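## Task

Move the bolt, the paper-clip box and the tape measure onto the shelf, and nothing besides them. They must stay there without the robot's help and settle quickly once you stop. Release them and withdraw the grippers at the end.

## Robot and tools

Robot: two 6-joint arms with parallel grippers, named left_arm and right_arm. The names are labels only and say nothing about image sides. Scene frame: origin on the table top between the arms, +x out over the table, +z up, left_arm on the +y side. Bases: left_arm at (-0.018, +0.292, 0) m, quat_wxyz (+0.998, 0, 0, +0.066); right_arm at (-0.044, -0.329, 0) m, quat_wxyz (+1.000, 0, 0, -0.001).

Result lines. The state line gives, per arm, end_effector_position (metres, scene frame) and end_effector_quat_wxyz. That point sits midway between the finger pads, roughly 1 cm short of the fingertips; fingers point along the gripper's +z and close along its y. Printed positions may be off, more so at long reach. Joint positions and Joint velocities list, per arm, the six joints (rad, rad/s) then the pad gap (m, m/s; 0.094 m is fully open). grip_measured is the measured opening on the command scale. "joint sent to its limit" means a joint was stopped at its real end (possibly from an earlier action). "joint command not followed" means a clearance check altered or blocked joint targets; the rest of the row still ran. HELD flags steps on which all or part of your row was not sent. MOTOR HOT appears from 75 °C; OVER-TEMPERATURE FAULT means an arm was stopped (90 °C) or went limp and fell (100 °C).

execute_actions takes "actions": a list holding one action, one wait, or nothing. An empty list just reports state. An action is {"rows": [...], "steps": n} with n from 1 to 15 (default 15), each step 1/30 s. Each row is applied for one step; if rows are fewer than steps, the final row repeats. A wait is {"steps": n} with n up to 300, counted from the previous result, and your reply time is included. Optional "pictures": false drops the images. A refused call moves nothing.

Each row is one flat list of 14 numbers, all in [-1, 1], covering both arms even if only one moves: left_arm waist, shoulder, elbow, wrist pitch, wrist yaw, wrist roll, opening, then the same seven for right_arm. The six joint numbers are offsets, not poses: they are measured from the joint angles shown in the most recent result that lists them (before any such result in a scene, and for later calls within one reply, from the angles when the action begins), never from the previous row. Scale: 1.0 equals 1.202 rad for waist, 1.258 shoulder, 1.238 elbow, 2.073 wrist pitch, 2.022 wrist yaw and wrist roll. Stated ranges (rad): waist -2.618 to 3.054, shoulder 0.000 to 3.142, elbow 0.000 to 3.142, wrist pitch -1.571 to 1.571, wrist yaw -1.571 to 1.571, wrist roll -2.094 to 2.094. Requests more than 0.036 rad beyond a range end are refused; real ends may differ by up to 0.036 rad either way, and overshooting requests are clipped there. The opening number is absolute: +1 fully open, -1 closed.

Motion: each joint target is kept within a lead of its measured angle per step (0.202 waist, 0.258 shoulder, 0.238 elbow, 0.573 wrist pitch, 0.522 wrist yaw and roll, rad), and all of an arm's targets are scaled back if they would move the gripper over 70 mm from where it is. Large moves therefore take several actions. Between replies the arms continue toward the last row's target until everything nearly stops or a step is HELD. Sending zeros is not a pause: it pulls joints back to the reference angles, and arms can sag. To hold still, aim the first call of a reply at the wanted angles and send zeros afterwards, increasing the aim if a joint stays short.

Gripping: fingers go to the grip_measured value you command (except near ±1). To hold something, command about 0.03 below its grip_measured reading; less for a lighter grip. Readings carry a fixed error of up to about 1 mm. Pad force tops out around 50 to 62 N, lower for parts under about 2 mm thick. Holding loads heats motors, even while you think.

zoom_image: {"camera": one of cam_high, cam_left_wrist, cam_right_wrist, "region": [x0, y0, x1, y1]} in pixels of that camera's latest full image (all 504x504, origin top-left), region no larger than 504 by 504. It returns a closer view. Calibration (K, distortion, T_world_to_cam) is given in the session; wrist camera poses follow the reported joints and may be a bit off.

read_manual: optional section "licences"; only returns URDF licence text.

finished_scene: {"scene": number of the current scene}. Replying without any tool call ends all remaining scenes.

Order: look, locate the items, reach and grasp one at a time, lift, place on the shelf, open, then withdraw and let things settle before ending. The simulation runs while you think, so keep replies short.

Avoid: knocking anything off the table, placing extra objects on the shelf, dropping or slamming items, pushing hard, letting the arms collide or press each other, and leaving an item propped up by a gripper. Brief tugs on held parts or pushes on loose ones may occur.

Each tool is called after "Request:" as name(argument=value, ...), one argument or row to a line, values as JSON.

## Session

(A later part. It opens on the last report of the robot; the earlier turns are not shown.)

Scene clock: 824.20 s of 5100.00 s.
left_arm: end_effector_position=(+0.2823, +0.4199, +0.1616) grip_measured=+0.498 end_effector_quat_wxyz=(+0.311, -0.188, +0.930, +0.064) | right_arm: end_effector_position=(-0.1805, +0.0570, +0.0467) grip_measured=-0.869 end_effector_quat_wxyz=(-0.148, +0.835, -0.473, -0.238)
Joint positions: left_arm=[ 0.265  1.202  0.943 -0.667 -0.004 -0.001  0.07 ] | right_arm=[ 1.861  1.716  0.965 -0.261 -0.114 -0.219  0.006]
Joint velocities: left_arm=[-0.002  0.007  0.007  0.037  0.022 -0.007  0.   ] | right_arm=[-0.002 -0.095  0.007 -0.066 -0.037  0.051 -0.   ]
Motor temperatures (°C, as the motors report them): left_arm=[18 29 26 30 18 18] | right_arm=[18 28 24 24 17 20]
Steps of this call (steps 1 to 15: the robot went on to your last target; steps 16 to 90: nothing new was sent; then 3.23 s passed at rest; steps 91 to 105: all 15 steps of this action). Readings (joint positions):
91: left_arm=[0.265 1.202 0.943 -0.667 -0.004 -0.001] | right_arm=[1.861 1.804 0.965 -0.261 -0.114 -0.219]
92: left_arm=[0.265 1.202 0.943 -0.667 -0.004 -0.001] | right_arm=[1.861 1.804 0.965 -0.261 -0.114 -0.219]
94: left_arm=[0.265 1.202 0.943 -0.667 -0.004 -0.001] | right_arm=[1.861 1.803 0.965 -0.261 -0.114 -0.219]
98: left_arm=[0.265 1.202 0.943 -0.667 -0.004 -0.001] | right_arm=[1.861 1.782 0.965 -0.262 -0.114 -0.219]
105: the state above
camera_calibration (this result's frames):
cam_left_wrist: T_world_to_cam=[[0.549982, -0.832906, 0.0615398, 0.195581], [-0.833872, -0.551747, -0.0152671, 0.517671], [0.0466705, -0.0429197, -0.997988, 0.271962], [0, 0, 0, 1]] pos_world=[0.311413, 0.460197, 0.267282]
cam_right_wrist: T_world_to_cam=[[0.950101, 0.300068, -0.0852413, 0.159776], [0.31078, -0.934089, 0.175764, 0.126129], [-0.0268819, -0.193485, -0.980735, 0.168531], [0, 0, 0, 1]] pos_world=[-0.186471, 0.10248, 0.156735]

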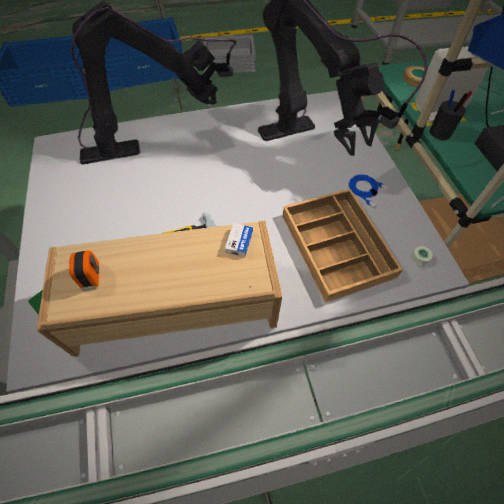

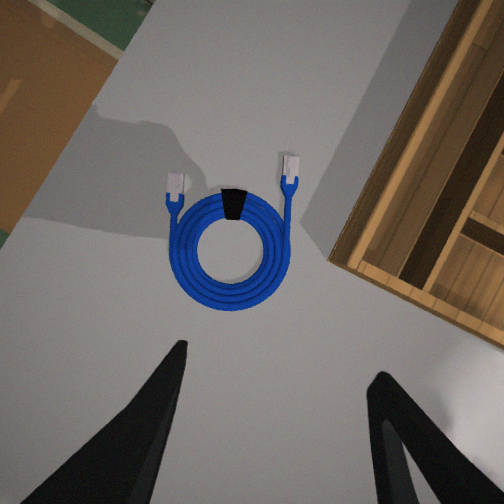

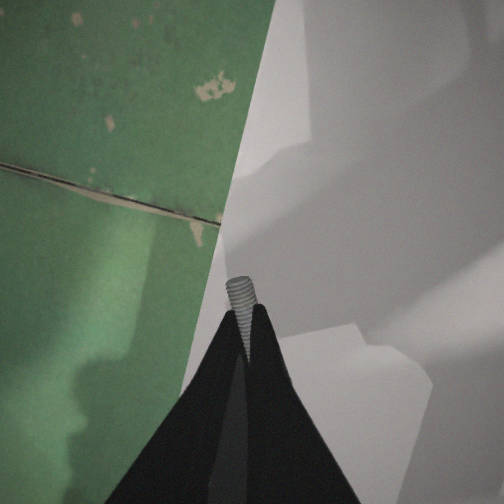

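Request:
execute_actions(
  actions=[
    {"rows": [[0,-0.01,0,0,0,0,0.5,-0.007,-0.01,0.017,-0.004,0.001,0.002,-0.9],[0,-0.01,0,0,0,0,0.5,-0.019,-0.01,0.028,-0.011,0.003,0.005,-0.9],[0,-0.01,0,0,0,0,0.5,-0.034,-0.01,0.043,-0.02,0.005,0.01,-0.9],[0,-0.01,0,0,0,0,0.5,-0.052,-0.01,0.061,-0.03,0.008,0.015,-0.9],[0,-0.01,0,0,0,0,0.5,-0.075,-0.01,0.083,-0.043,0.011,0.022,-0.9],[0,-0.01,0,0,0,0,0.5,-0.101,-0.01,0.108,-0.059,0.015,0.029,-0.9],[0,-0.01,0,0,0,0,0.5,-0.127,-0.01,0.133,-0.074,0.019,0.037,-0.9],[0,-0.01,0,0,0,0,0.5,-0.157,-0.01,0.162,-0.091,0.024,0.045,-0.9],[0,-0.01,0,0,0,0,0.5,-0.187,-0.01,0.192,-0.109,0.028,0.054,-0.9],[0,-0.01,0,0,0,0,0.5,-0.217,-0.01,0.221,-0.126,0.032,0.063,-0.9],[0,-0.01,0,0,0,0,0.5,-0.247,-0.01,0.25,-0.143,0.037,0.071,-0.9],[0,-0.01,0,0,0,0,0.5,-0.281,-0.01,0.282,-0.163,0.042,0.081,-0.9],[0,-0.01,0,0,0,0,0.5,-0.31,-0.01,0.311,-0.18,0.046,0.09,-0.9],[0,-0.01,0,0,0,0,0.5,-0.344,-0.01,0.344,-0.2,0.052,0.099,-0.9],[0,-0.01,0,0,0,0,0.5,-0.374,-0.01,0.373,-0.217,0.056,0.108,-0.9]], "steps": 15},
  ],
  pictures=false,
)

Request:
execute_actions(
  actions=[
    {"rows": [[0,0,0,0,0,0,0.5,-0.108,-0.01,0.117,-0.097,0.02,0.04,-0.9],[0,0,0,0,0,0,0.5,-0.144,-0.01,0.144,-0.11,0.02,0.04,-0.9],[0,0,0,0,0,0,0.5,-0.18,-0.01,0.172,-0.122,0.02,0.04,-0.9],[0,0,0,0,0,0,0.5,-0.217,-0.01,0.199,-0.135,0.02,0.04,-0.9],[0,0,0,0,0,0,0.5,-0.253,-0.01,0.227,-0.148,0.02,0.04,-0.9],[0,0,0,0,0,0,0.5,-0.289,-0.01,0.254,-0.16,0.02,0.04,-0.9],[0,0,0,0,0,0,0.5,-0.325,-0.01,0.281,-0.173,0.02,0.04,-0.9],[0,0,0,0,0,0,0.5,-0.361,-0.01,0.309,-0.186,0.02,0.04,-0.9],[0,0,0,0,0,0,0.5,-0.398,-0.01,0.336,-0.199,0.02,0.04,-0.9],[0,0,0,0,0,0,0.5,-0.434,-0.01,0.364,-0.211,0.02,0.04,-0.9],[0,0,0,0,0,0,0.5,-0.47,-0.01,0.391,-0.224,0.02,0.04,-0.9],[0,0,0,0,0,0,0.5,-0.506,-0.01,0.418,-0.237,0.02,0.04,-0.9],[0,0,0,0,0,0,0.5,-0.543,-0.01,0.446,-0.25,0.02,0.04,-0.9],[0,0,0,0,0,0,0.5,-0.579,-0.01,0.473,-0.262,0.02,0.04,-0.9],[0,0,0,0,0,0,0.5,-0.615,-0.01,0.5,-0.275,0.02,0.04,-0.9]], "steps": 15},
  ],
  pictures=false,
)

Request:
execute_actions(
  actions=[
    {"rows": [[0,0,0,0,0,0,0.5,-0.108,-0.005,0.105,-0.06,0,0,-0.9],[0,0,0,0,0,0,0.5,-0.145,0.005,0.125,-0.06,0,0,-0.9],[0,0,0,0,0,0,0.5,-0.182,0.018,0.145,-0.06,0,0,-0.9],[0,0,0,0,0,0,0.5,-0.219,0.033,0.165,-0.06,0,0,-0.9],[0,0,0,0,0,0,0.5,-0.256,0.05,0.185,-0.06,0,0,-0.9],[0,0,0,0,0,0,0.5,-0.293,0.067,0.205,-0.06,0,0,-0.9],[0,0,0,0,0,0,0.5,-0.329,0.085,0.225,-0.06,0,0,-0.9],[0,0,0,0,0,0,0.5,-0.364,0.103,0.245,-0.06,0,0,-0.9],[0,0,0,0,0,0,0.5,-0.398,0.121,0.265,-0.06,0,0,-0.9],[0,0,0,0,0,0,0.5,-0.43,0.139,0.285,-0.06,0,0,-0.9],[0,0,0,0,0,0,0.5,-0.459,0.157,0.303,-0.06,0,0,-0.9],[0,0,0,0,0,0,0.5,-0.485,0.175,0.321,-0.06,0,0,-0.9],[0,0,0,0,0,0,0.5,-0.507,0.191,0.337,-0.06,0,0,-0.9],[0,0,0,0,0,0,0.5,-0.525,0.205,0.351,-0.06,0,0,-0.9],[0,0,0,0,0,0,0.5,-0.538,0.216,0.362,-0.06,0,0,-0.9]], "steps": 15},
  ],
  pictures=false,
)

Request:
execute_actions(
  actions=[
    {"steps": 10},
  ],
)

Scene clock: 907.97 s of 5100.00 s.
left_arm: end_effector_position=(+0.2823, +0.4199, +0.1616) grip_measured=+0.498 end_effector_quat_wxyz=(+0.311, -0.188, +0.930, +0.064) | right_arm: end_effector_position=(-0.0117, +0.1286, +0.1507) grip_measured=-0.869 end_effector_quat_wxyz=(-0.230, +0.671, -0.668, -0.226)
Joint positions: left_arm=[ 0.265  1.202  0.943 -0.667 -0.004 -0.001  0.07 ] | right_arm=[ 1.481  1.714  1.346 -0.548 -0.052 -0.079  0.006]
Joint velocities: left_arm=[-0.017 -0.002  0.002  0.037 -0.007  0.007  0.001] | right_arm=[-1.092 -0.002  1.096 -0.96   0.227  0.462  0.   ]
Motor temperatures (°C, as the motors report them): left_arm=[18 29 26 30 18 18] | right_arm=[18 30 24 24 17 20]
Steps of this call (steps 1 to 15: the robot went on to your last target; steps 16 to 90: nothing new was sent; then 80.27 s passed at rest; steps 91 to 105: all 15 steps of this action). Readings (joint positions):
91: left_arm=[0.265 1.202 0.943 -0.667 -0.004 -0.001] | right_arm=[1.861 1.714 0.965 -0.261 -0.114 -0.219]
92: left_arm=[0.265 1.202 0.943 -0.667 -0.004 -0.001] | right_arm=[1.860 1.714 0.966 -0.263 -0.114 -0.219]
94: left_arm=[0.265 1.202 0.943 -0.667 -0.004 -0.001] | right_arm=[1.844 1.714 0.980 -0.284 -0.114 -0.214]
98: left_arm=[0.265 1.202 0.943 -0.667 -0.004 -0.001] | right_arm=[1.747 1.714 1.075 -0.365 -0.107 -0.182]
105: the state above

Scene clock: 908.47 s of 5100.00 s.
left_arm: end_effector_position=(+0.2823, +0.4199, +0.1616) grip_measured=+0.498 end_effector_quat_wxyz=(+0.311, -0.188, +0.930, +0.064) | right_arm: end_effector_position=(+0.2688, +0.0081, +0.3002) grip_measured=-0.869 end_effector_quat_wxyz=(+0.337, -0.374, +0.850, +0.154)
Joint positions: left_arm=[ 0.265  1.202  0.943 -0.667 -0.004 -0.001  0.07 ] | right_arm=[ 0.815  1.714  1.885 -0.982 -0.022 -0.007  0.006]
Joint velocities: left_arm=[-0.012  0.012  0.012 -0.022 -0.051  0.051  0.001] | right_arm=[-1.209 -0.007  0.969 -0.725 -0.007  0.037 -0.   ]
Motor temperatures (°C, as the motors report them): left_arm=[18 29 26 30 18 18] | right_arm=[18 30 24 24 17 20]
Steps of this call (steps 1 to 15: all 15 steps of this action). Readings (joint positions):
1: left_arm=[0.265 1.202 0.943 -0.667 -0.004 -0.001] | right_arm=[1.439 1.714 1.388 -0.584 -0.048 -0.064]
2: left_arm=[0.265 1.202 0.943 -0.667 -0.004 -0.001] | right_arm=[1.395 1.714 1.430 -0.619 -0.045 -0.052]
4: left_arm=[0.265 1.202 0.943 -0.667 -0.004 -0.001] | right_arm=[1.303 1.714 1.512 -0.678 -0.039 -0.036]
8: left_arm=[0.265 1.202 0.943 -0.667 -0.004 -0.001] | right_arm=[1.119 1.714 1.654 -0.785 -0.029 -0.017]
15: the state above

Scene clock: 908.97 s of 5100.00 s.
left_arm: end_effector_position=(+0.2823, +0.4199, +0.1616) grip_measured=+0.498 end_effector_quat_wxyz=(+0.311, -0.188, +0.930, +0.064) | right_arm: end_effector_position=(+0.4586, -0.2230, +0.3322) grip_measured=-0.869 end_effector_quat_wxyz=(+0.400, -0.099, +0.910, +0.048)
Joint positions: left_arm=[ 0.265  1.202  0.943 -0.667 -0.004 -0.001  0.07 ] | right_arm=[ 0.201  1.952  2.282 -1.072 -0.022 -0.007  0.006]
Joint velocities: left_arm=[ 0.002 -0.027  0.007  0.051  0.037  0.007 -0.   ] | right_arm=[-0.72   0.701  0.364 -0.11  -0.007 -0.051 -0.002]
Motor temperatures (°C, as the motors report them): left_arm=[18 29 26 30 18 18] | right_arm=[18 30 24 24 17 20]
Steps of this call (steps 1 to 15: all 15 steps of this action). Readings (joint positions):
1: left_arm=[0.265 1.202 0.943 -0.667 -0.004 -0.001] | right_arm=[0.770 1.714 1.920 -1.007 -0.022 -0.007]
2: left_arm=[0.265 1.202 0.943 -0.667 -0.004 -0.001] | right_arm=[0.724 1.716 1.956 -1.026 -0.023 -0.007]
4: left_arm=[0.265 1.202 0.943 -0.667 -0.004 -0.001] | right_arm=[0.629 1.721 2.023 -1.045 -0.023 -0.007]
8: left_arm=[0.265 1.202 0.943 -0.667 -0.004 -0.001] | right_arm=[0.451 1.770 2.140 -1.058 -0.022 -0.007]
15: the state above

Scene clock: 909.30 s of 5100.00 s.
left_arm: end_effector_position=(+0.2823, +0.4199, +0.1616) grip_measured=+0.498 end_effector_quat_wxyz=(+0.311, -0.188, +0.930, +0.064) | right_arm: end_effector_position=(+0.4700, -0.2418, +0.3079) grip_measured=-0.869 end_effector_quat_wxyz=(+0.373, -0.081, +0.924, +0.037)
Joint positions: left_arm=[ 0.265  1.202  0.943 -0.667 -0.004 -0.001  0.07 ] | right_arm=[ 0.163  2.009  2.305 -1.099 -0.017 -0.007  0.006]
Joint velocities: left_arm=[ 0.002 -0.012 -0.022 -0.022  0.007 -0.051 -0.   ] | right_arm=[ 0.012 -0.017  0.037 -0.022 -0.022  0.051 -0.001]
Motor temperatures (°C, as the motors report them): left_arm=[18 29 26 30 18 18] | right_arm=[18 30 24 24 17 20]
Steps of this call (steps 1 to 10: the robot went on to your last target). Readings (joint positions):
1: left_arm=[0.265 1.202 0.943 -0.667 -0.004 -0.001] | right_arm=[0.180 1.973 2.291 -1.073 -0.021 -0.007]
2: left_arm=[0.265 1.202 0.943 -0.667 -0.004 -0.001] | right_arm=[0.165 1.988 2.294 -1.076 -0.019 -0.007]
4: left_arm=[0.265 1.202 0.943 -0.667 -0.004 -0.001] | right_arm=[0.153 2.006 2.294 -1.086 -0.017 -0.007]
8: left_arm=[0.265 1.202 0.943 -0.667 -0.004 -0.001] | right_arm=[0.161 2.009 2.300 -1.099 -0.017 -0.007]
10: the state above
camera_calibration (this result's frames):
cam_left_wrist: T_world_to_cam=[[0.549982, -0.832906, 0.0615398, 0.195581], [-0.833872, -0.551747, -0.0152671, 0.517671], [0.0466705, -0.0429197, -0.997988, 0.271962], [0, 0, 0, 1]] pos_world=[0.311413, 0.460197, 0.267282]
cam_right_wrist: T_world_to_cam=[[-0.0245251, -0.98759, -0.155126, -0.178128], [-0.999557, 0.026845, -0.012877, 0.505202], [0.0168815, 0.154742, -0.987811, 0.450177], [0, 0, 0, 1]] pos_world=[0.49301, -0.259141, 0.423563]

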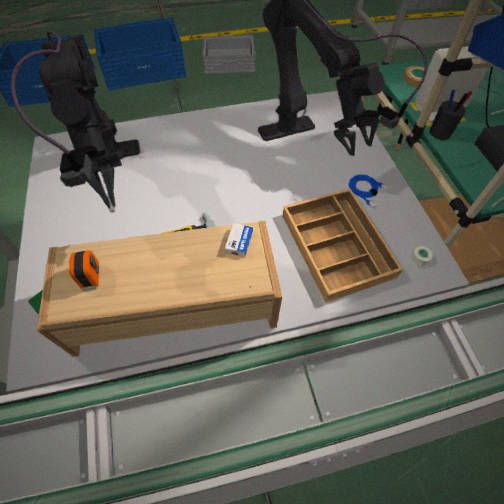

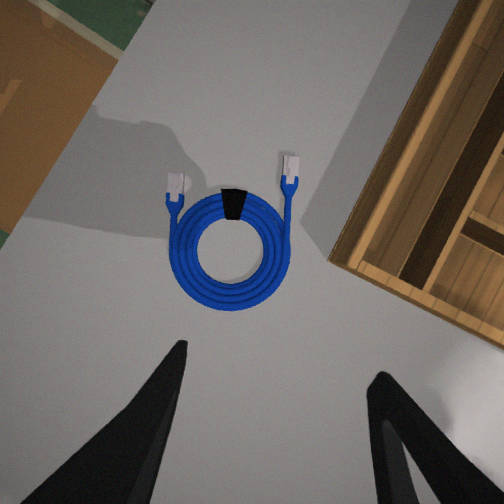

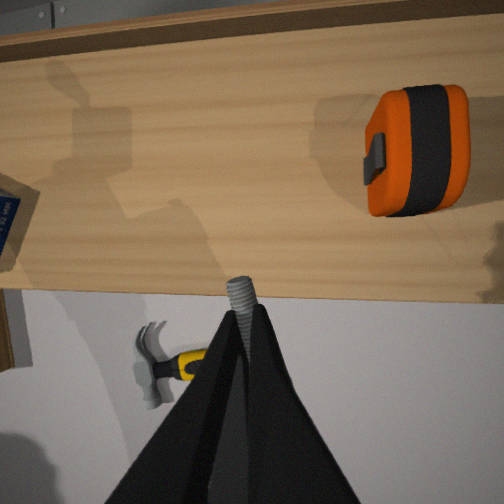

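Request:
execute_actions(
  actions=[
    {"rows": [[0,-0.01,0,0,0,0,0.5,0.008,-0.005,0.025,0.003,0,0,-0.9],[0,-0.01,0,0,0,0,0.5,0.014,0.005,0.04,0.003,0,0,-0.9],[0,-0.01,0,0,0,0,0.5,0.021,0.02,0.058,0.003,0,0,-0.9],[0,-0.01,0,0,0,0,0.5,0.028,0.038,0.077,0.003,0,0,-0.9],[0,-0.01,0,0,0,0,0.5,0.035,0.058,0.096,0.003,0,0,-0.9],[0,-0.01,0,0,0,0,0.5,0.041,0.079,0.114,0.003,0,0,-0.9],[0,-0.01,0,0,0,0,0.5,0.046,0.1,0.131,0.003,0,0,-0.9],[0,-0.01,0,0,0,0,0.5,0.05,0.121,0.146,0.003,0,0,-0.9],[0,-0.01,0,0,0,0,0.5,0.053,0.142,0.159,0.003,0,0,-0.9],[0,-0.01,0,0,0,0,0.5,0.055,0.162,0.169,0.003,0,0,-0.9],[0,-0.01,0,0,0,0,0.5,0.055,0.181,0.176,0.003,0,0,-0.9],[0,-0.01,0,0,0,0,0.5,0.055,0.197,0.18,0.003,0,0,-0.9],[0,-0.01,0,0,0,0,0.5,0.055,0.21,0.182,0.003,0,0,-0.9],[0,-0.01,0,0,0,0,0.5,0.055,0.219,0.182,0.003,0,0,-0.9],[0,-0.01,0,0,0,0,0.5,0.055,0.225,0.182,0.003,0,0,-0.9]], "steps": 15},
  ],
  pictures=false,
)

Request:
execute_actions(
  actions=[
    {"steps": 10},
  ],
)

Scene clock: 919.50 s of 5100.00 s.
left_arm: end_effector_position=(+0.2823, +0.4199, +0.1616) grip_measured=+0.498 end_effector_quat_wxyz=(+0.311, -0.188, +0.930, +0.064) | right_arm: end_effector_position=(+0.5170, -0.1952, +0.2607) grip_measured=-0.869 end_effector_quat_wxyz=(+0.361, -0.112, +0.925, +0.048)
Joint positions: left_arm=[ 0.265  1.202  0.943 -0.667 -0.004 -0.001  0.07 ] | right_arm=[ 0.23   2.254  2.51  -1.082 -0.017 -0.007  0.006]
Joint velocities: left_arm=[ 0.017 -0.007  0.012 -0.007 -0.022 -0.007  0.   ] | right_arm=[-0.012  0.657  0.007  0.081  0.007  0.037  0.   ]
Motor temperatures (°C, as the motors report them): left_arm=[18 28 26 30 18 18] | right_arm=[18 31 25 24 17 20]
Steps of this call (steps 1 to 30: the robot went on to your last target; steps 31 to 90: nothing new was sent; then 6.70 s passed at rest; steps 91 to 105: all 15 steps of this action). Readings (joint positions):
91: left_arm=[0.265 1.202 0.943 -0.667 -0.004 -0.001] | right_arm=[0.164 2.004 2.307 -1.099 -0.017 -0.007]
92: left_arm=[0.265 1.202 0.943 -0.667 -0.004 -0.001] | right_arm=[0.164 2.006 2.311 -1.100 -0.017 -0.007]
94: left_arm=[0.265 1.202 0.943 -0.667 -0.004 -0.001] | right_arm=[0.171 2.020 2.340 -1.102 -0.017 -0.007]
98: left_arm=[0.265 1.202 0.943 -0.667 -0.004 -0.001] | right_arm=[0.202 2.087 2.439 -1.096 -0.017 -0.007]
105: the state above

Scene clock: 919.83 s of 5100.00 s.
left_arm: end_effector_position=(+0.2823, +0.4199, +0.1616) grip_measured=+0.498 end_effector_quat_wxyz=(+0.311, -0.188, +0.930, +0.064) | right_arm: end_effector_position=(+0.5218, -0.1941, +0.2240) grip_measured=-0.869 end_effector_quat_wxyz=(+0.325, -0.114, +0.938, +0.044)
Joint positions: left_arm=[ 0.265  1.202  0.943 -0.667 -0.004 -0.001  0.07 ] | right_arm=[ 0.23   2.315  2.51  -1.097 -0.017 -0.007  0.006]
Joint velocities: left_arm=[ 0.012 -0.017  0.002 -0.007 -0.051 -0.037  0.   ] | right_arm=[-0.012 -0.115  0.022  0.007  0.037 -0.066 -0.   ]
Motor temperatures (°C, as the motors report them): left_arm=[18 28 26 30 18 18] | right_arm=[18 31 25 24 17 20]
Steps of this call (steps 1 to 10: the robot went on to your last target). Readings (joint positions):
1: left_arm=[0.265 1.202 0.943 -0.667 -0.004 -0.001] | right_arm=[0.230 2.275 2.510 -1.083 -0.017 -0.007]
2: left_arm=[0.265 1.202 0.943 -0.667 -0.004 -0.001] | right_arm=[0.230 2.294 2.510 -1.085 -0.017 -0.007]
4: left_arm=[0.265 1.202 0.943 -0.667 -0.004 -0.001] | right_arm=[0.230 2.319 2.510 -1.091 -0.017 -0.007]
8: left_arm=[0.265 1.202 0.943 -0.667 -0.004 -0.001] | right_arm=[0.230 2.322 2.510 -1.097 -0.017 -0.007]
10: the state above
camera_calibration (this result's frames):
cam_left_wrist: T_world_to_cam=[[0.549982, -0.832906, 0.0615398, 0.195581], [-0.833872, -0.551747, -0.0152671, 0.517671], [0.0466705, -0.0429197, -0.997988, 0.271962], [0, 0, 0, 1]] pos_world=[0.311413, 0.460197, 0.267282]
cam_right_wrist: T_world_to_cam=[[0.0272692, -0.990304, -0.136218, -0.174555], [-0.995628, -0.0390845, 0.0848313, 0.517857], [-0.0893328, 0.133309, -0.98704, 0.410107], [0, 0, 0, 1]] pos_world=[0.556989, -0.207293, 0.337084]

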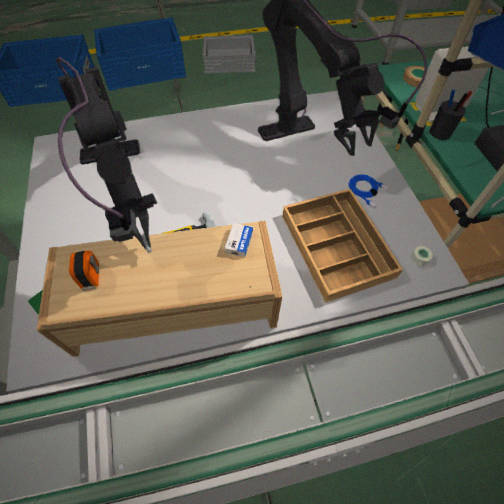

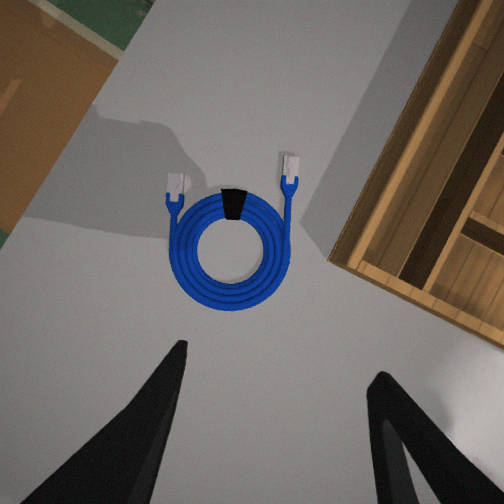

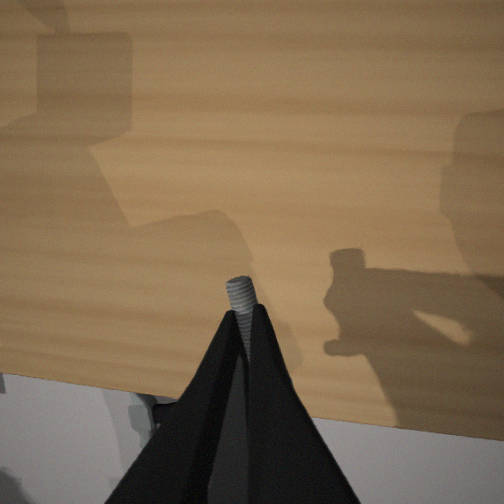

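Request:
execute_actions(
  actions=[
    {"rows": [[0,-0.01,0,0,0,0,0.5,0,-0.012,0.016,0.003,0,0,-0.9],[0,-0.01,0,0,0,0,0.5,0,-0.008,0.016,0.003,0,0,-0.9],[0,-0.01,0,0,0,0,0.5,0,-0.004,0.016,0.003,0,0,-0.9],[0,-0.01,0,0,0,0,0.5,0,0,0.016,0.003,0,0,-0.9],[0,-0.01,0,0,0,0,0.5,0,0.003,0.016,0.003,0,0,-0.9],[0,-0.01,0,0,0,0,0.5,0,0.006,0.016,0.003,0,0,-0.9],[0,-0.01,0,0,0,0,0.5,0,0.009,0.016,0.003,0,0,-0.9],[0,-0.01,0,0,0,0,0.5,0,0.012,0.016,0.003,0,0,-0.9],[0,-0.01,0,0,0,0,0.5,0,0.015,0.016,0.003,0,0,-0.9],[0,-0.01,0,0,0,0,0.5,0,0.018,0.016,0.003,0,0,-0.9],[0,-0.01,0,0,0,0,0.5,0,0.02,0.016,0.003,0,0,-0.9],[0,-0.01,0,0,0,0,0.5,0,0.022,0.016,0.003,0,0,-0.9],[0,-0.01,0,0,0,0,0.5,0,0.024,0.016,0.003,0,0,-0.9],[0,-0.01,0,0,0,0,0.5,0,0.026,0.016,0.003,0,0,-0.9],[0,-0.01,0,0,0,0,0.5,0,0.027,0.016,0.003,0,0,-0.9]], "steps": 15},
  ],
  pictures=false,
)

Request:
execute_actions(
  actions=[
    {"steps": 10},
  ],
)

Scene clock: 929.53 s of 5100.00 s.
left_arm: end_effector_position=(+0.2823, +0.4199, +0.1616) grip_measured=+0.498 end_effector_quat_wxyz=(+0.311, -0.188, +0.930, +0.064) | right_arm: end_effector_position=(+0.5237, -0.1937, +0.2131) grip_measured=-0.869 end_effector_quat_wxyz=(+0.316, -0.114, +0.941, +0.043)
Joint positions: left_arm=[ 0.265  1.202  0.943 -0.667 -0.004 -0.001  0.07 ] | right_arm=[ 0.23   2.335  2.51  -1.097 -0.017 -0.007  0.006]
Joint velocities: left_arm=[-0.022  0.017 -0.012  0.022 -0.051  0.037 -0.002] | right_arm=[ 0.012  0.139 -0.007 -0.022 -0.022  0.051  0.   ]
Motor temperatures (°C, as the motors report them): left_arm=[18 28 26 30 18 18] | right_arm=[18 33 25 25 17 20]
Steps of this call (steps 1 to 30: the robot went on to your last target; steps 31 to 90: nothing new was sent; then 6.20 s passed at rest; steps 91 to 105: all 15 steps of this action). Readings (joint positions):
91: left_arm=[0.265 1.202 0.943 -0.667 -0.004 -0.001] | right_arm=[0.230 2.305 2.510 -1.097 -0.017 -0.007]
92: left_arm=[0.265 1.202 0.943 -0.667 -0.004 -0.001] | right_arm=[0.230 2.305 2.510 -1.097 -0.017 -0.007]
94: left_arm=[0.265 1.202 0.943 -0.667 -0.004 -0.001] | right_arm=[0.230 2.305 2.510 -1.097 -0.017 -0.007]
98: left_arm=[0.265 1.202 0.943 -0.667 -0.004 -0.001] | right_arm=[0.230 2.307 2.510 -1.097 -0.017 -0.007]
105: the state above

Scene clock: 929.87 s of 5100.00 s.
left_arm: end_effector_position=(+0.2823, +0.4199, +0.1616) grip_measured=+0.498 end_effector_quat_wxyz=(+0.311, -0.188, +0.930, +0.064) | right_arm: end_effector_position=(+0.5248, -0.1934, +0.2060) grip_measured=-0.869 end_effector_quat_wxyz=(+0.310, -0.114, +0.943, +0.043)
Joint positions: left_arm=[ 0.265  1.202  0.943 -0.667 -0.004 -0.001  0.07 ] | right_arm=[ 0.23   2.347  2.51  -1.097 -0.017 -0.007  0.006]
Joint velocities: left_arm=[-0.002  0.002 -0.002  0.066 -0.051 -0.022 -0.   ] | right_arm=[ 0.012  0.012 -0.027 -0.022  0.095  0.066  0.   ]
Motor temperatures (°C, as the motors report them): left_arm=[18 28 26 30 18 18] | right_arm=[18 33 25 25 17 20]
Steps of this call (steps 1 to 10: the robot went on to your last target). Readings (joint positions):
1: left_arm=[0.265 1.202 0.943 -0.667 -0.004 -0.001] | right_arm=[0.230 2.339 2.510 -1.097 -0.017 -0.007]
2: left_arm=[0.265 1.202 0.943 -0.667 -0.004 -0.001] | right_arm=[0.230 2.342 2.510 -1.097 -0.017 -0.007]
4: left_arm=[0.265 1.202 0.943 -0.667 -0.004 -0.001] | right_arm=[0.230 2.347 2.510 -1.097 -0.017 -0.007]
8: left_arm=[0.265 1.202 0.943 -0.667 -0.004 -0.001] | right_arm=[0.230 2.347 2.510 -1.097 -0.017 -0.007]
10: the state above
camera_calibration (this result's frames):
cam_left_wrist: T_world_to_cam=[[0.549982, -0.832906, 0.0615398, 0.195581], [-0.833872, -0.551747, -0.0152671, 0.517671], [0.0466705, -0.0429197, -0.997988, 0.271962], [0, 0, 0, 1]] pos_world=[0.311413, 0.460197, 0.267282]
cam_right_wrist: T_world_to_cam=[[0.0231645, -0.991255, -0.129913, -0.175711], [-0.992534, -0.0383675, 0.115773, 0.514615], [-0.119745, 0.126261, -0.984743, 0.406655], [0, 0, 0, 1]] pos_world=[0.563539, -0.205775, 0.318045]

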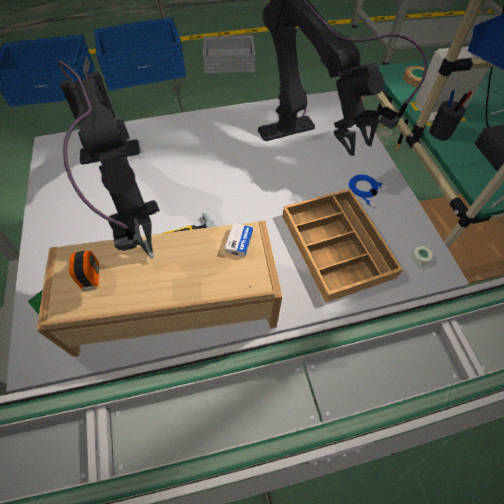

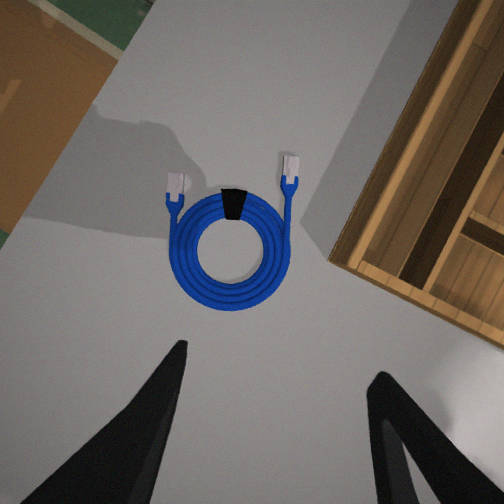

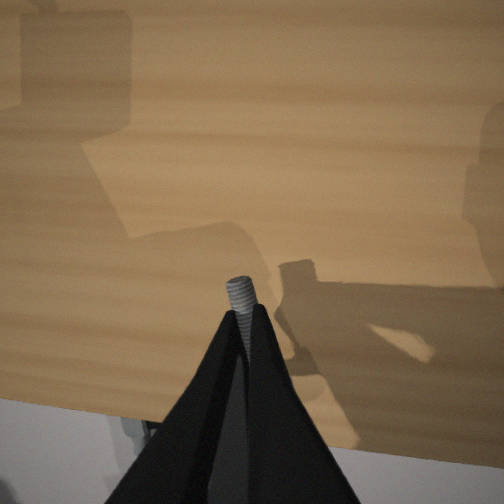

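Request:
execute_actions(
  actions=[
    {"rows": [[0,-0.01,0,0,0,0,0.5,0,0,0.016,0.003,0,0,-0.9],[0,-0.01,0,0,0,0,0.5,0,0.003,0.016,0.003,0,0,-0.9],[0,-0.01,0,0,0,0,0.5,0,0.006,0.016,0.003,0,0,-0.9],[0,-0.01,0,0,0,0,0.5,0,0.008,0.016,0.003,0,0,-0.9],[0,-0.01,0,0,0,0,0.5,0,0.01,0.016,0.003,0,0,-0.9],[0,-0.01,0,0,0,0,0.5,0,0.011,0.016,0.003,0,0,-0.9],[0,-0.01,0,0,0,0,0.5,0,0.012,0.016,0.003,0,0,-0.9],[0,-0.01,0,0,0,0,0.5,0,0.013,0.016,0.003,0,0,-0.9],[0,-0.01,0,0,0,0,0.5,0,0.014,0.016,0.003,0,0,-0.9],[0,-0.01,0,0,0,0,0.5,0,0.015,0.016,0.003,0,0,-0.9],[0,-0.01,0,0,0,0,0.5,0,0.016,0.016,0.003,0,0,-0.9]], "steps": 15},
  ],
)

Scene clock: 939.57 s of 5100.00 s.
left_arm: end_effector_position=(+0.2823, +0.4199, +0.1616) grip_measured=+0.498 end_effector_quat_wxyz=(+0.311, -0.188, +0.930, +0.064) | right_arm: end_effector_position=(+0.5255, -0.1932, +0.2017) grip_measured=-0.869 end_effector_quat_wxyz=(+0.307, -0.114, +0.944, +0.042)
Joint positions: left_arm=[ 0.265  1.202  0.943 -0.667 -0.004 -0.001  0.07 ] | right_arm=[ 0.23   2.355  2.51  -1.097 -0.017 -0.007  0.006]
Joint velocities: left_arm=[ 0.002 -0.002 -0.002 -0.007 -0.095 -0.051 -0.001] | right_arm=[ 0.017  0.037 -0.017  0.007  0.037 -0.037 -0.   ]
Motor temperatures (°C, as the motors report them): left_arm=[18 28 26 30 18 18] | right_arm=[18 34 25 25 17 20]
Steps of this call (steps 1 to 30: the robot went on to your last target; steps 31 to 90: nothing new was sent; then 6.20 s passed at rest; steps 91 to 105: all 15 steps of this action). Readings (joint positions):
91: left_arm=[0.265 1.202 0.943 -0.667 -0.004 -0.001] | right_arm=[0.230 2.347 2.510 -1.097 -0.017 -0.007]
92: left_arm=[0.265 1.202 0.943 -0.667 -0.004 -0.001] | right_arm=[0.230 2.347 2.510 -1.097 -0.017 -0.007]
94: left_arm=[0.265 1.202 0.943 -0.667 -0.004 -0.001] | right_arm=[0.230 2.347 2.510 -1.097 -0.017 -0.007]
98: left_arm=[0.265 1.202 0.943 -0.667 -0.004 -0.001] | right_arm=[0.230 2.347 2.510 -1.097 -0.017 -0.007]
105: the state above
camera_calibration (this result's frames):
cam_left_wrist: T_world_to_cam=[[0.549982, -0.832906, 0.0615398, 0.195581], [-0.833872, -0.551747, -0.0152671, 0.517671], [0.0466705, -0.0429197, -0.997988, 0.271962], [0, 0, 0, 1]] pos_world=[0.311413, 0.460197, 0.267282]
cam_right_wrist: T_world_to_cam=[[0.0222046, -0.991477, -0.128374, -0.17599], [-0.991646, -0.0381617, 0.123213, 0.51382], [-0.127062, 0.124566, -0.984042, 0.405843], [0, 0, 0, 1]] pos_world=[0.565002, -0.205436, 0.313465]

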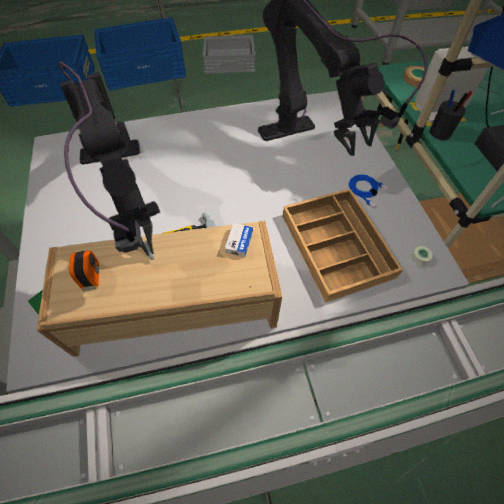

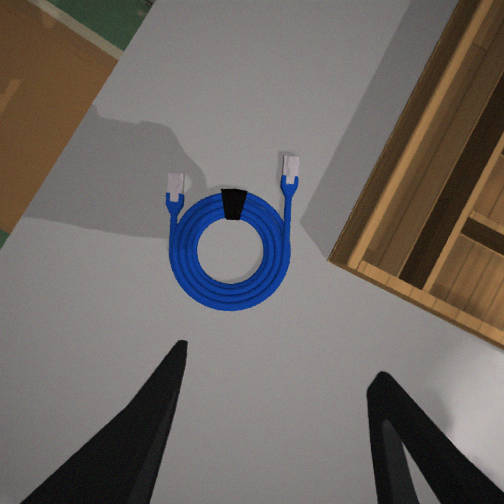

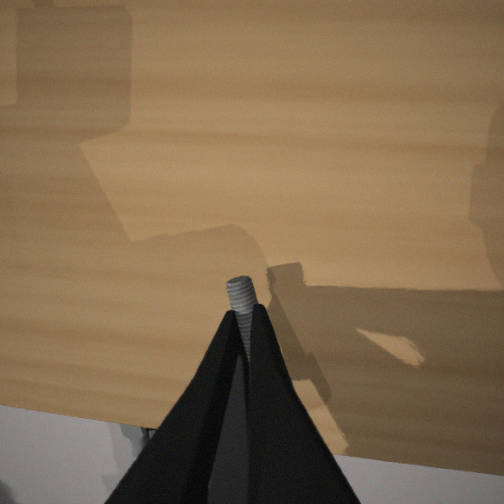

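Request:
execute_actions(
  actions=[
    {"rows": [[0,-0.01,0,0,0,0,0.5,0,0.01,0.016,0.003,0,0,-0.9],[0,-0.01,0,0,0,0,0.5,0,0.012,0.016,0.003,0,0,-0.9],[0,-0.01,0,0,0,0,0.5,0,0.014,0.016,0.003,0,0,-0.9],[0,-0.01,0,0,0,0,0.5,0,0.016,0.016,0.003,0,0,-0.89],[0,-0.01,0,0,0,0,0.5,0,0.017,0.016,0.003,0,0,-0.885],[0,-0.01,0,0,0,0,0.5,0,0.018,0.016,0.003,0,0,-0.88],[0,-0.01,0,0,0,0,0.5,0,0.019,0.016,0.003,0,0,-0.875],[0,-0.01,0,0,0,0,0.5,0,0.02,0.016,0.003,0,0,-0.87]], "steps": 15},
  ],
)

Scene clock: 944.70 s of 5100.00 s.
left_arm: end_effector_position=(+0.2823, +0.4199, +0.1616) grip_measured=+0.498 end_effector_quat_wxyz=(+0.311, -0.188, +0.930, +0.064) | right_arm: end_effector_position=(+0.5266, -0.1930, +0.1972) grip_measured=-0.860 end_effector_quat_wxyz=(+0.304, -0.114, +0.945, +0.042)
Joint positions: left_arm=[ 0.265  1.202  0.943 -0.667 -0.004 -0.001  0.07 ] | right_arm=[ 0.23   2.363  2.51  -1.094 -0.017 -0.007  0.007]
Joint velocities: left_arm=[ 0.017  0.002 -0.002 -0.066  0.022 -0.066  0.   ] | right_arm=[ 0.007  0.012 -0.002  0.022 -0.037 -0.037 -0.   ]
Motor temperatures (°C, as the motors report them): left_arm=[18 28 26 30 18 18] | right_arm=[18 35 25 25 17 20]
Steps of this call (steps 1 to 15: the robot went on to your last target; steps 16 to 90: nothing new was sent; then 1.63 s passed at rest; steps 91 to 105: all 15 steps of this action). Readings (joint positions):
91: left_arm=[0.265 1.202 0.943 -0.667 -0.004 -0.001] | right_arm=[0.230 2.360 2.510 -1.097 -0.017 -0.007]
92: left_arm=[0.265 1.202 0.943 -0.667 -0.004 -0.001] | right_arm=[0.230 2.360 2.510 -1.097 -0.017 -0.007]
94: left_arm=[0.265 1.202 0.943 -0.667 -0.004 -0.001] | right_arm=[0.230 2.360 2.510 -1.097 -0.017 -0.007]
98: left_arm=[0.265 1.202 0.943 -0.667 -0.004 -0.001] | right_arm=[0.230 2.361 2.510 -1.097 -0.017 -0.007]
105: the state above
camera_calibration (this result's frames):
cam_left_wrist: T_world_to_cam=[[0.549982, -0.832906, 0.0615398, 0.195581], [-0.833872, -0.551747, -0.0152671, 0.517671], [0.0466705, -0.0429197, -0.997988, 0.271962], [0, 0, 0, 1]] pos_world=[0.311413, 0.460197, 0.267282]
cam_right_wrist: T_world_to_cam=[[0.021445, -0.991653, -0.127137, -0.176205], [-0.990896, -0.0379878, 0.129159, 0.513939], [-0.132911, 0.12321, -0.98344, 0.404305], [0, 0, 0, 1]] pos_world=[0.566775, -0.205025, 0.308828]

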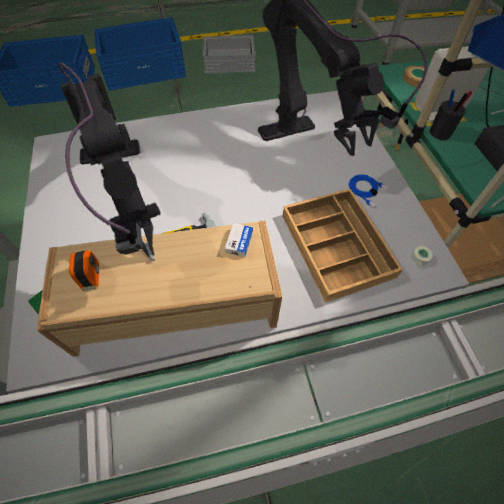

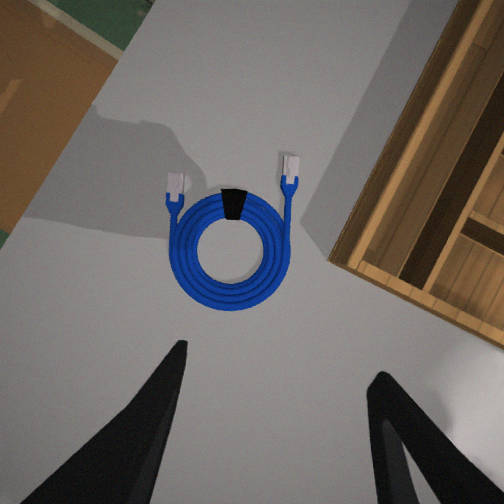

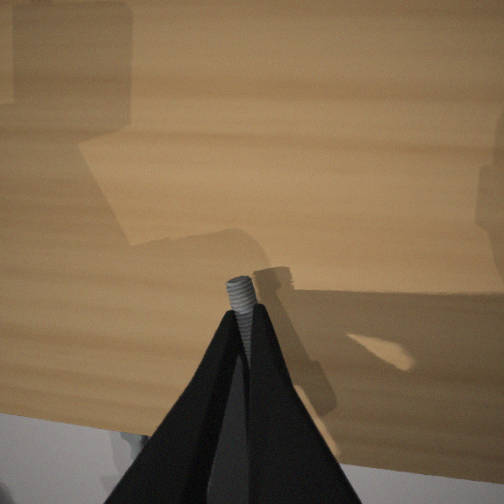

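Request:
execute_actions(
  actions=[
    {"rows": [[0,-0.01,0,0,0,0,0.5,0,0.005,0.016,0.003,0,0,-0.86],[0,-0.01,0,0,0,0,0.5,0,0,0.016,0.003,0,0,-0.85],[0,-0.01,0,0,0,0,0.5,0,-0.003,0.016,0.003,0,0,-0.84],[0,-0.01,0,0,0,0,0.5,0,-0.005,0.016,0.003,0,0,-0.83],[0,-0.01,0,0,0,0,0.5,0,-0.005,0.016,0.003,0,0,-0.82],[0,-0.01,0,0,0,0,0.5,0,-0.005,0.016,0.003,0,0,-0.81],[0,-0.01,0,0,0,0,0.5,0,-0.005,0.016,0.003,0,0,-0.8],[0,-0.01,0,0,0,0,0.5,0,-0.005,0.016,0.003,0,0,-0.785],[0,-0.01,0,0,0,0,0.5,0,-0.005,0.016,0.003,0,0,-0.77],[0,-0.01,0,0,0,0,0.5,0,-0.005,0.016,0.003,0,0,-0.74],[0,-0.01,0,0,0,0,0.5,0,-0.005,0.016,0.003,0,0,-0.68],[0,-0.01,0,0,0,0,0.5,0,-0.005,0.016,0.003,0,0,-0.6],[0,-0.01,0,0,0,0,0.5,0,-0.005,0.016,0.003,0,0,-0.5],[0,-0.01,0,0,0,0,0.5,0,-0.005,0.016,0.003,0,0,-0.4],[0,-0.01,0,0,0,0,0.5,0,-0.005,0.016,0.003,0,0,-0.3]], "steps": 15},
  ],
)

Request:
execute_actions(
  actions=[
    {"rows": [[0,0,0,0,0,0,0.5,0,-0.015,0.016,0,0,0,-0.3],[0,0,0,0,0,0,0.5,0,-0.025,0.016,0,0,0,-0.3],[0,0,0,0,0,0,0.5,0,-0.037,0.016,0,0,0,-0.3],[0,0,0,0,0,0,0.5,0,-0.051,0.016,0,0,0,-0.3],[0,0,0,0,0,0,0.5,0,-0.067,0.014,0,0,0,-0.3],[0,0,0,0,0,0,0.5,0,-0.085,0.01,0,0,0,-0.3],[0,0,0,0,0,0,0.5,0,-0.105,0,0,0,0,-0.3],[0,0,0,0,0,0,0.5,0,-0.127,-0.015,0,0,0,-0.3],[0,0,0,0,0,0,0.5,0,-0.151,-0.033,0,0,0,-0.3],[0,0,0,0,0,0,0.5,0,-0.177,-0.053,0,0,0,-0.3],[0,0,0,0,0,0,0.5,0,-0.204,-0.075,0,0,0,-0.3],[0,0,0,0,0,0,0.5,0,-0.232,-0.099,0,0,0,-0.3],[0,0,0,0,0,0,0.5,0,-0.261,-0.125,0,0,0,-0.3],[0,0,0,0,0,0,0.5,0,-0.291,-0.153,0,0,0,-0.3],[0,0,0,0,0,0,0.5,0,-0.321,-0.182,0,0,0,-0.3]], "steps": 15},
  ],
  pictures=false,
)

Request:
execute_actions(
  actions=[
    {"rows": [[0,0,0,0,0,0,0.5,0,-0.1,-0.075,0,0,0,-0.3],[0,0,0,0,0,0,0.5,0,-0.132,-0.108,0,0,0,-0.3],[0,0,0,0,0,0,0.5,0,-0.164,-0.141,0,0,0,-0.3],[0,0,0,0,0,0,0.5,0,-0.196,-0.175,0,0,0,-0.3],[0,0,0,0,0,0,0.5,0,-0.228,-0.209,0,0,0,-0.3],[0,0,0,0,0,0,0.5,0,-0.26,-0.243,0,0,0,-0.3],[0,0,0,0,0,0,0.5,0,-0.292,-0.277,0,0,0,-0.3],[0,0,0,0,0,0,0.5,0,-0.324,-0.311,0,0,0,-0.3],[0,0,0,0,0,0,0.5,0,-0.356,-0.345,0,0,0,-0.3],[0,0,0,0,0,0,0.5,0,-0.388,-0.379,0,0,0,-0.3],[0,0,0,0,0,0,0.5,0,-0.42,-0.413,0,0,0,-0.3],[0,0,0,0,0,0,0.5,0,-0.452,-0.447,0,0,0,-0.3],[0,0,0,0,0,0,0.5,0,-0.484,-0.481,0,0,0,-0.3],[0,0,0,0,0,0,0.5,0,-0.516,-0.515,0,0,0,-0.3],[0,0,0,0,0,0,0.5,0,-0.548,-0.549,0,0,0,-0.3]], "steps": 15},
  ],
  pictures=false,
)

Request:
execute_actions(
  actions=[
    {"rows": [[0,0,0,0,0,0,0.5,0,-0.1,-0.085,0,0,0,-0.3],[0,0,0,0,0,0,0.5,0,-0.128,-0.117,0,0,0,-0.3],[0,0,0,0,0,0,0.5,0,-0.154,-0.147,0,0,0,-0.3],[0,0,0,0,0,0,0.5,0,-0.178,-0.175,0,0,0,-0.3],[0,0,0,0,0,0,0.5,0,-0.2,-0.201,0,0,0,-0.3],[0,0,0,0,0,0,0.5,0,-0.22,-0.225,0,0,0,-0.3],[0,0,0,0,0,0,0.5,0,-0.237,-0.246,0,0,0,-0.3],[0,0,0,0,0,0,0.5,0,-0.252,-0.264,0,0,0,-0.3],[0,0,0,0,0,0,0.5,0,-0.264,-0.279,0,0,0,-0.3],[0,0,0,0,0,0,0.5,0,-0.273,-0.29,0,0,0,-0.3],[0,0,0,0,0,0,0.5,0,-0.279,-0.297,0,0,0,-0.3],[0,0,0,0,0,0,0.5,0,-0.282,-0.3,0,0,0,-0.3]], "steps": 15},
  ],
)

Scene clock: 969.47 s of 5100.00 s.
left_arm: end_effector_position=(+0.2823, +0.4199, +0.1616) grip_measured=+0.498 end_effector_quat_wxyz=(+0.311, -0.188, +0.930, +0.064) | right_arm: end_effector_position=(+0.5267, -0.1930, +0.1974) grip_measured=-0.349 end_effector_quat_wxyz=(+0.304, -0.114, +0.945, +0.042)
Joint positions: left_arm=[ 0.265  1.202  0.943 -0.667 -0.004 -0.001  0.07 ] | right_arm=[ 0.23   2.363  2.51  -1.094 -0.017 -0.007  0.031]
Joint velocities: left_arm=[-0.002 -0.012 -0.002  0.022 -0.037 -0.051 -0.   ] | right_arm=[-0.002  0.012 -0.032 -0.007 -0.022  0.007  0.094]
Motor temperatures (°C, as the motors report them): left_arm=[18 28 26 30 18 18] | right_arm=[18 35 25 25 17 20]
Steps of this call (steps 1 to 15: the robot went on to your last target; steps 16 to 90: nothing new was sent; then 21.27 s passed at rest; steps 91 to 105: all 15 steps of this action). Readings (joint positions):
91: left_arm=[0.265 1.202 0.943 -0.667 -0.004 -0.001] | right_arm=[0.230 2.363 2.510 -1.094 -0.017 -0.007]
92: left_arm=[0.265 1.202 0.943 -0.667 -0.004 -0.001] | right_arm=[0.230 2.363 2.510 -1.094 -0.017 -0.007]
94: left_arm=[0.265 1.202 0.943 -0.667 -0.004 -0.001] | right_arm=[0.230 2.363 2.510 -1.094 -0.017 -0.007]
98: left_arm=[0.265 1.202 0.943 -0.667 -0.004 -0.001] | right_arm=[0.230 2.363 2.510 -1.094 -0.017 -0.007]
105: the state above
camera_calibration (this result's frames):
cam_left_wrist: T_world_to_cam=[[0.549982, -0.832906, 0.0615398, 0.195581], [-0.833872, -0.551747, -0.0152671, 0.517671], [0.0466705, -0.0429197, -0.997988, 0.271962], [0, 0, 0, 1]] pos_world=[0.311413, 0.460197, 0.267282]
cam_right_wrist: T_world_to_cam=[[0.0215395, -0.991631, -0.127292, -0.176174], [-0.990992, -0.03801, 0.128416, 0.514268], [-0.13218, 0.12338, -0.983517, 0.404093], [0, 0, 0, 1]] pos_world=[0.566843, -0.205009, 0.308966]

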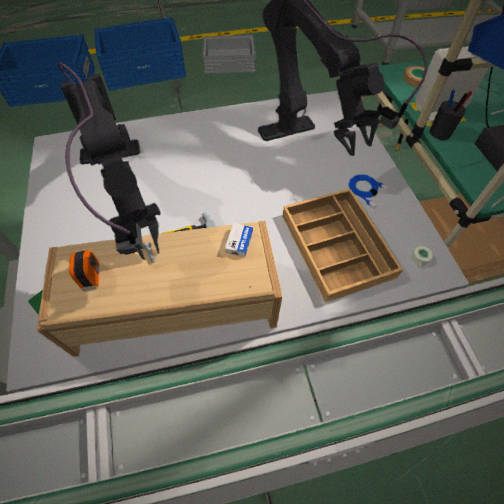

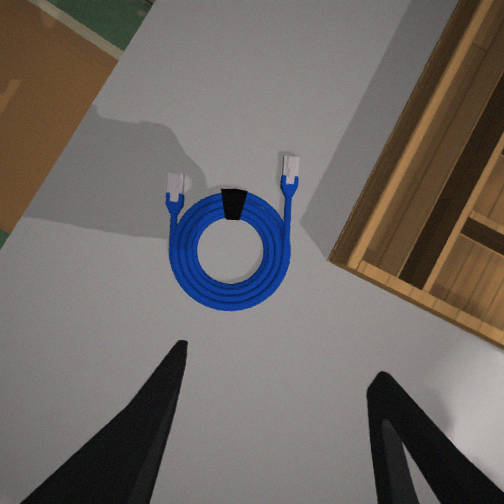

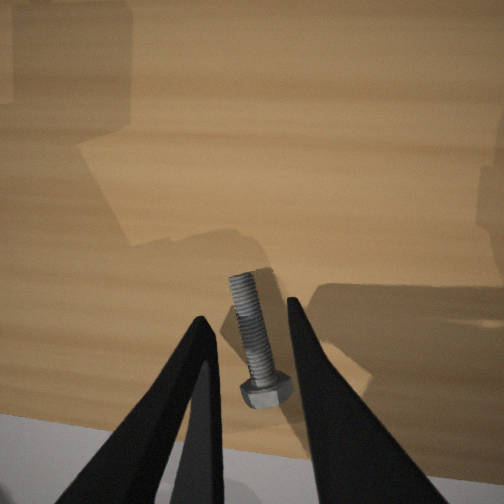

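Scene clock: 969.97 s of 5100.00 s.
left_arm: end_effector_position=(+0.2823, +0.4199, +0.1616) grip_measured=+0.498 end_effector_quat_wxyz=(+0.311, -0.188, +0.930, +0.064) | right_arm: end_effector_position=(+0.4721, -0.2056, +0.3196) grip_measured=-0.303 end_effector_quat_wxyz=(+0.392, -0.111, +0.912, +0.051)
Joint positions: left_arm=[ 0.265  1.202  0.943 -0.667 -0.004 -0.001  0.07 ] | right_arm=[ 0.23   2.032  2.358 -1.085 -0.017 -0.007  0.033]
Joint velocities: left_arm=[-0.007 -0.002 -0.012 -0.037  0.037 -0.007  0.001] | right_arm=[-0.007 -1.248 -0.857  0.081  0.007  0.022 -0.   ]
Motor temperatures (°C, as the motors report them): left_arm=[18 28 26 30 18 18] | right_arm=[18 35 25 25 17 20]
Steps of this call (steps 1 to 15: all 15 steps of this action). Readings (joint positions):
1: left_arm=[0.265 1.202 0.943 -0.667 -0.004 -0.001] | right_arm=[0.230 2.363 2.510 -1.094 -0.017 -0.007]
2: left_arm=[0.265 1.202 0.943 -0.667 -0.004 -0.001] | right_arm=[0.230 2.362 2.510 -1.094 -0.017 -0.007]
4: left_arm=[0.265 1.202 0.943 -0.667 -0.004 -0.001] | right_arm=[0.230 2.355 2.510 -1.094 -0.017 -0.007]
8: left_arm=[0.265 1.202 0.943 -0.667 -0.004 -0.001] | right_arm=[0.230 2.300 2.506 -1.094 -0.017 -0.007]
15: the state above

Scene clock: 970.47 s of 5100.00 s.
left_arm: end_effector_position=(+0.2823, +0.4199, +0.1616) grip_measured=+0.498 end_effector_quat_wxyz=(+0.311, -0.188, +0.930, +0.064) | right_arm: end_effector_position=(+0.3229, -0.2402, +0.3515) grip_measured=-0.303 end_effector_quat_wxyz=(+0.404, -0.111, +0.907, +0.053)
Joint positions: left_arm=[ 0.265  1.202  0.943 -0.667 -0.004 -0.001  0.07 ] | right_arm=[ 0.23   1.425  1.763 -1.071 -0.017 -0.007  0.033]
Joint velocities: left_arm=[ 0.002  0.007 -0.007 -0.066  0.007  0.007  0.001] | right_arm=[ 0.007 -1.082 -1.253  0.037 -0.037  0.051  0.002]
Motor temperatures (°C, as the motors report them): left_arm=[18 28 26 30 18 18] | right_arm=[18 35 25 25 17 20]
Steps of this call (steps 1 to 15: all 15 steps of this action). Readings (joint positions):
1: left_arm=[0.265 1.202 0.943 -0.667 -0.004 -0.001] | right_arm=[0.230 1.988 2.329 -1.084 -0.017 -0.007]
2: left_arm=[0.265 1.202 0.943 -0.667 -0.004 -0.001] | right_arm=[0.230 1.944 2.298 -1.081 -0.017 -0.007]
4: left_arm=[0.265 1.202 0.943 -0.667 -0.004 -0.001] | right_arm=[0.230 1.856 2.229 -1.076 -0.017 -0.007]
8: left_arm=[0.265 1.202 0.943 -0.667 -0.004 -0.001] | right_arm=[0.230 1.687 2.067 -1.069 -0.017 -0.007]
15: the state above

Scene clock: 970.97 s of 5100.00 s.
left_arm: end_effector_position=(+0.2823, +0.4199, +0.1616) grip_measured=+0.498 end_effector_quat_wxyz=(+0.311, -0.188, +0.930, +0.064) | right_arm: end_effector_position=(+0.2393, -0.2596, +0.3184) grip_measured=-0.303 end_effector_quat_wxyz=(+0.398, -0.111, +0.909, +0.052)
Joint positions: left_arm=[ 0.265  1.202  0.943 -0.667 -0.004 -0.001  0.07 ] | right_arm=[ 0.23   1.083  1.408 -1.071 -0.017 -0.007  0.033]
Joint velocities: left_arm=[-0.027  0.007 -0.012 -0.066 -0.081 -0.022  0.001] | right_arm=[ 0.012 -0.002 -0.085 -0.007  0.037 -0.022  0.   ]
Motor temperatures (°C, as the motors report them): left_arm=[18 28 26 30 18 18] | right_arm=[18 35 25 25 17 20]
Steps of this call (steps 1 to 15: all 15 steps of this action). Readings (joint positions):
1: left_arm=[0.265 1.202 0.943 -0.667 -0.004 -0.001] | right_arm=[0.230 1.387 1.723 -1.072 -0.017 -0.007]
2: left_arm=[0.265 1.202 0.943 -0.667 -0.004 -0.001] | right_arm=[0.230 1.350 1.686 -1.073 -0.017 -0.007]
4: left_arm=[0.265 1.202 0.943 -0.667 -0.004 -0.001] | right_arm=[0.230 1.275 1.617 -1.071 -0.017 -0.007]
8: left_arm=[0.265 1.202 0.943 -0.667 -0.004 -0.001] | right_arm=[0.230 1.147 1.499 -1.070 -0.017 -0.007]
15: the state above
camera_calibration (this result's frames):
cam_left_wrist: T_world_to_cam=[[0.549982, -0.832906, 0.0615398, 0.195581], [-0.833872, -0.551747, -0.0152671, 0.517671], [0.0466705, -0.0429197, -0.997988, 0.271962], [0, 0, 0, 1]] pos_world=[0.311413, 0.460197, 0.267282]
cam_right_wrist: T_world_to_cam=[[0.0503439, -0.984956, -0.165309, -0.213679], [-0.996837, -0.0393647, -0.0690356, 0.275268], [0.0614897, 0.168262, -0.983823, 0.4588], [0, 0, 0, 1]] pos_world=[0.256943, -0.276827, 0.435057]

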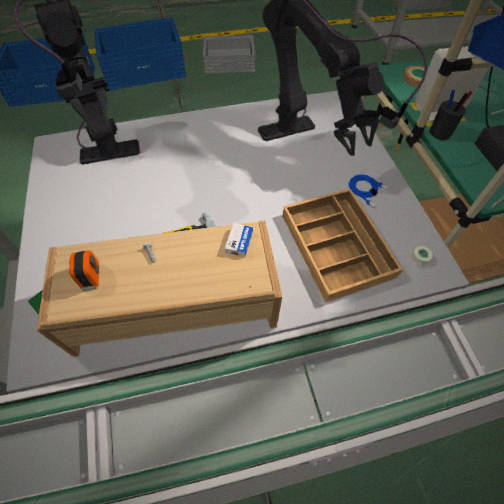

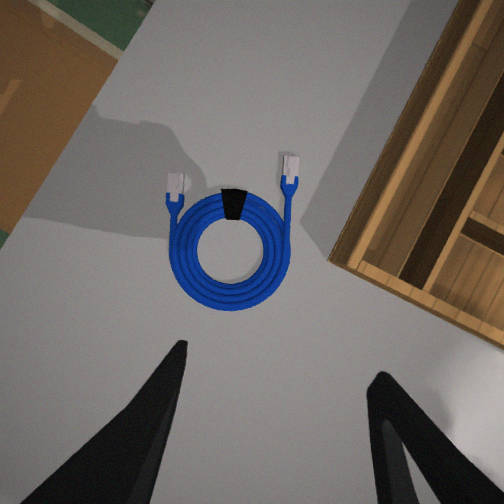

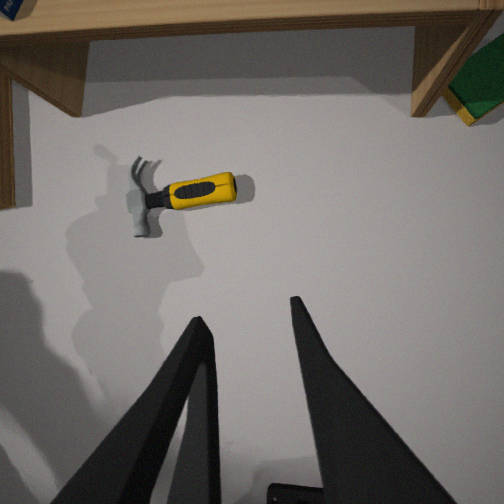

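Request:
zoom_image(
  camera="cam_high",
  region=[30, 200, 290, 340],
)

Region (30, 200, 290, 340) of cam_high's 504x504 image, scaled by 1.938, with more detail than that image has; it fills the top 271 rows of this view, and the rest is white.

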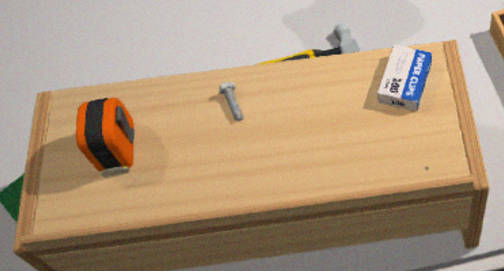

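Request:
finished_scene(
  scene=1,
)

The scene is finished: the task was done.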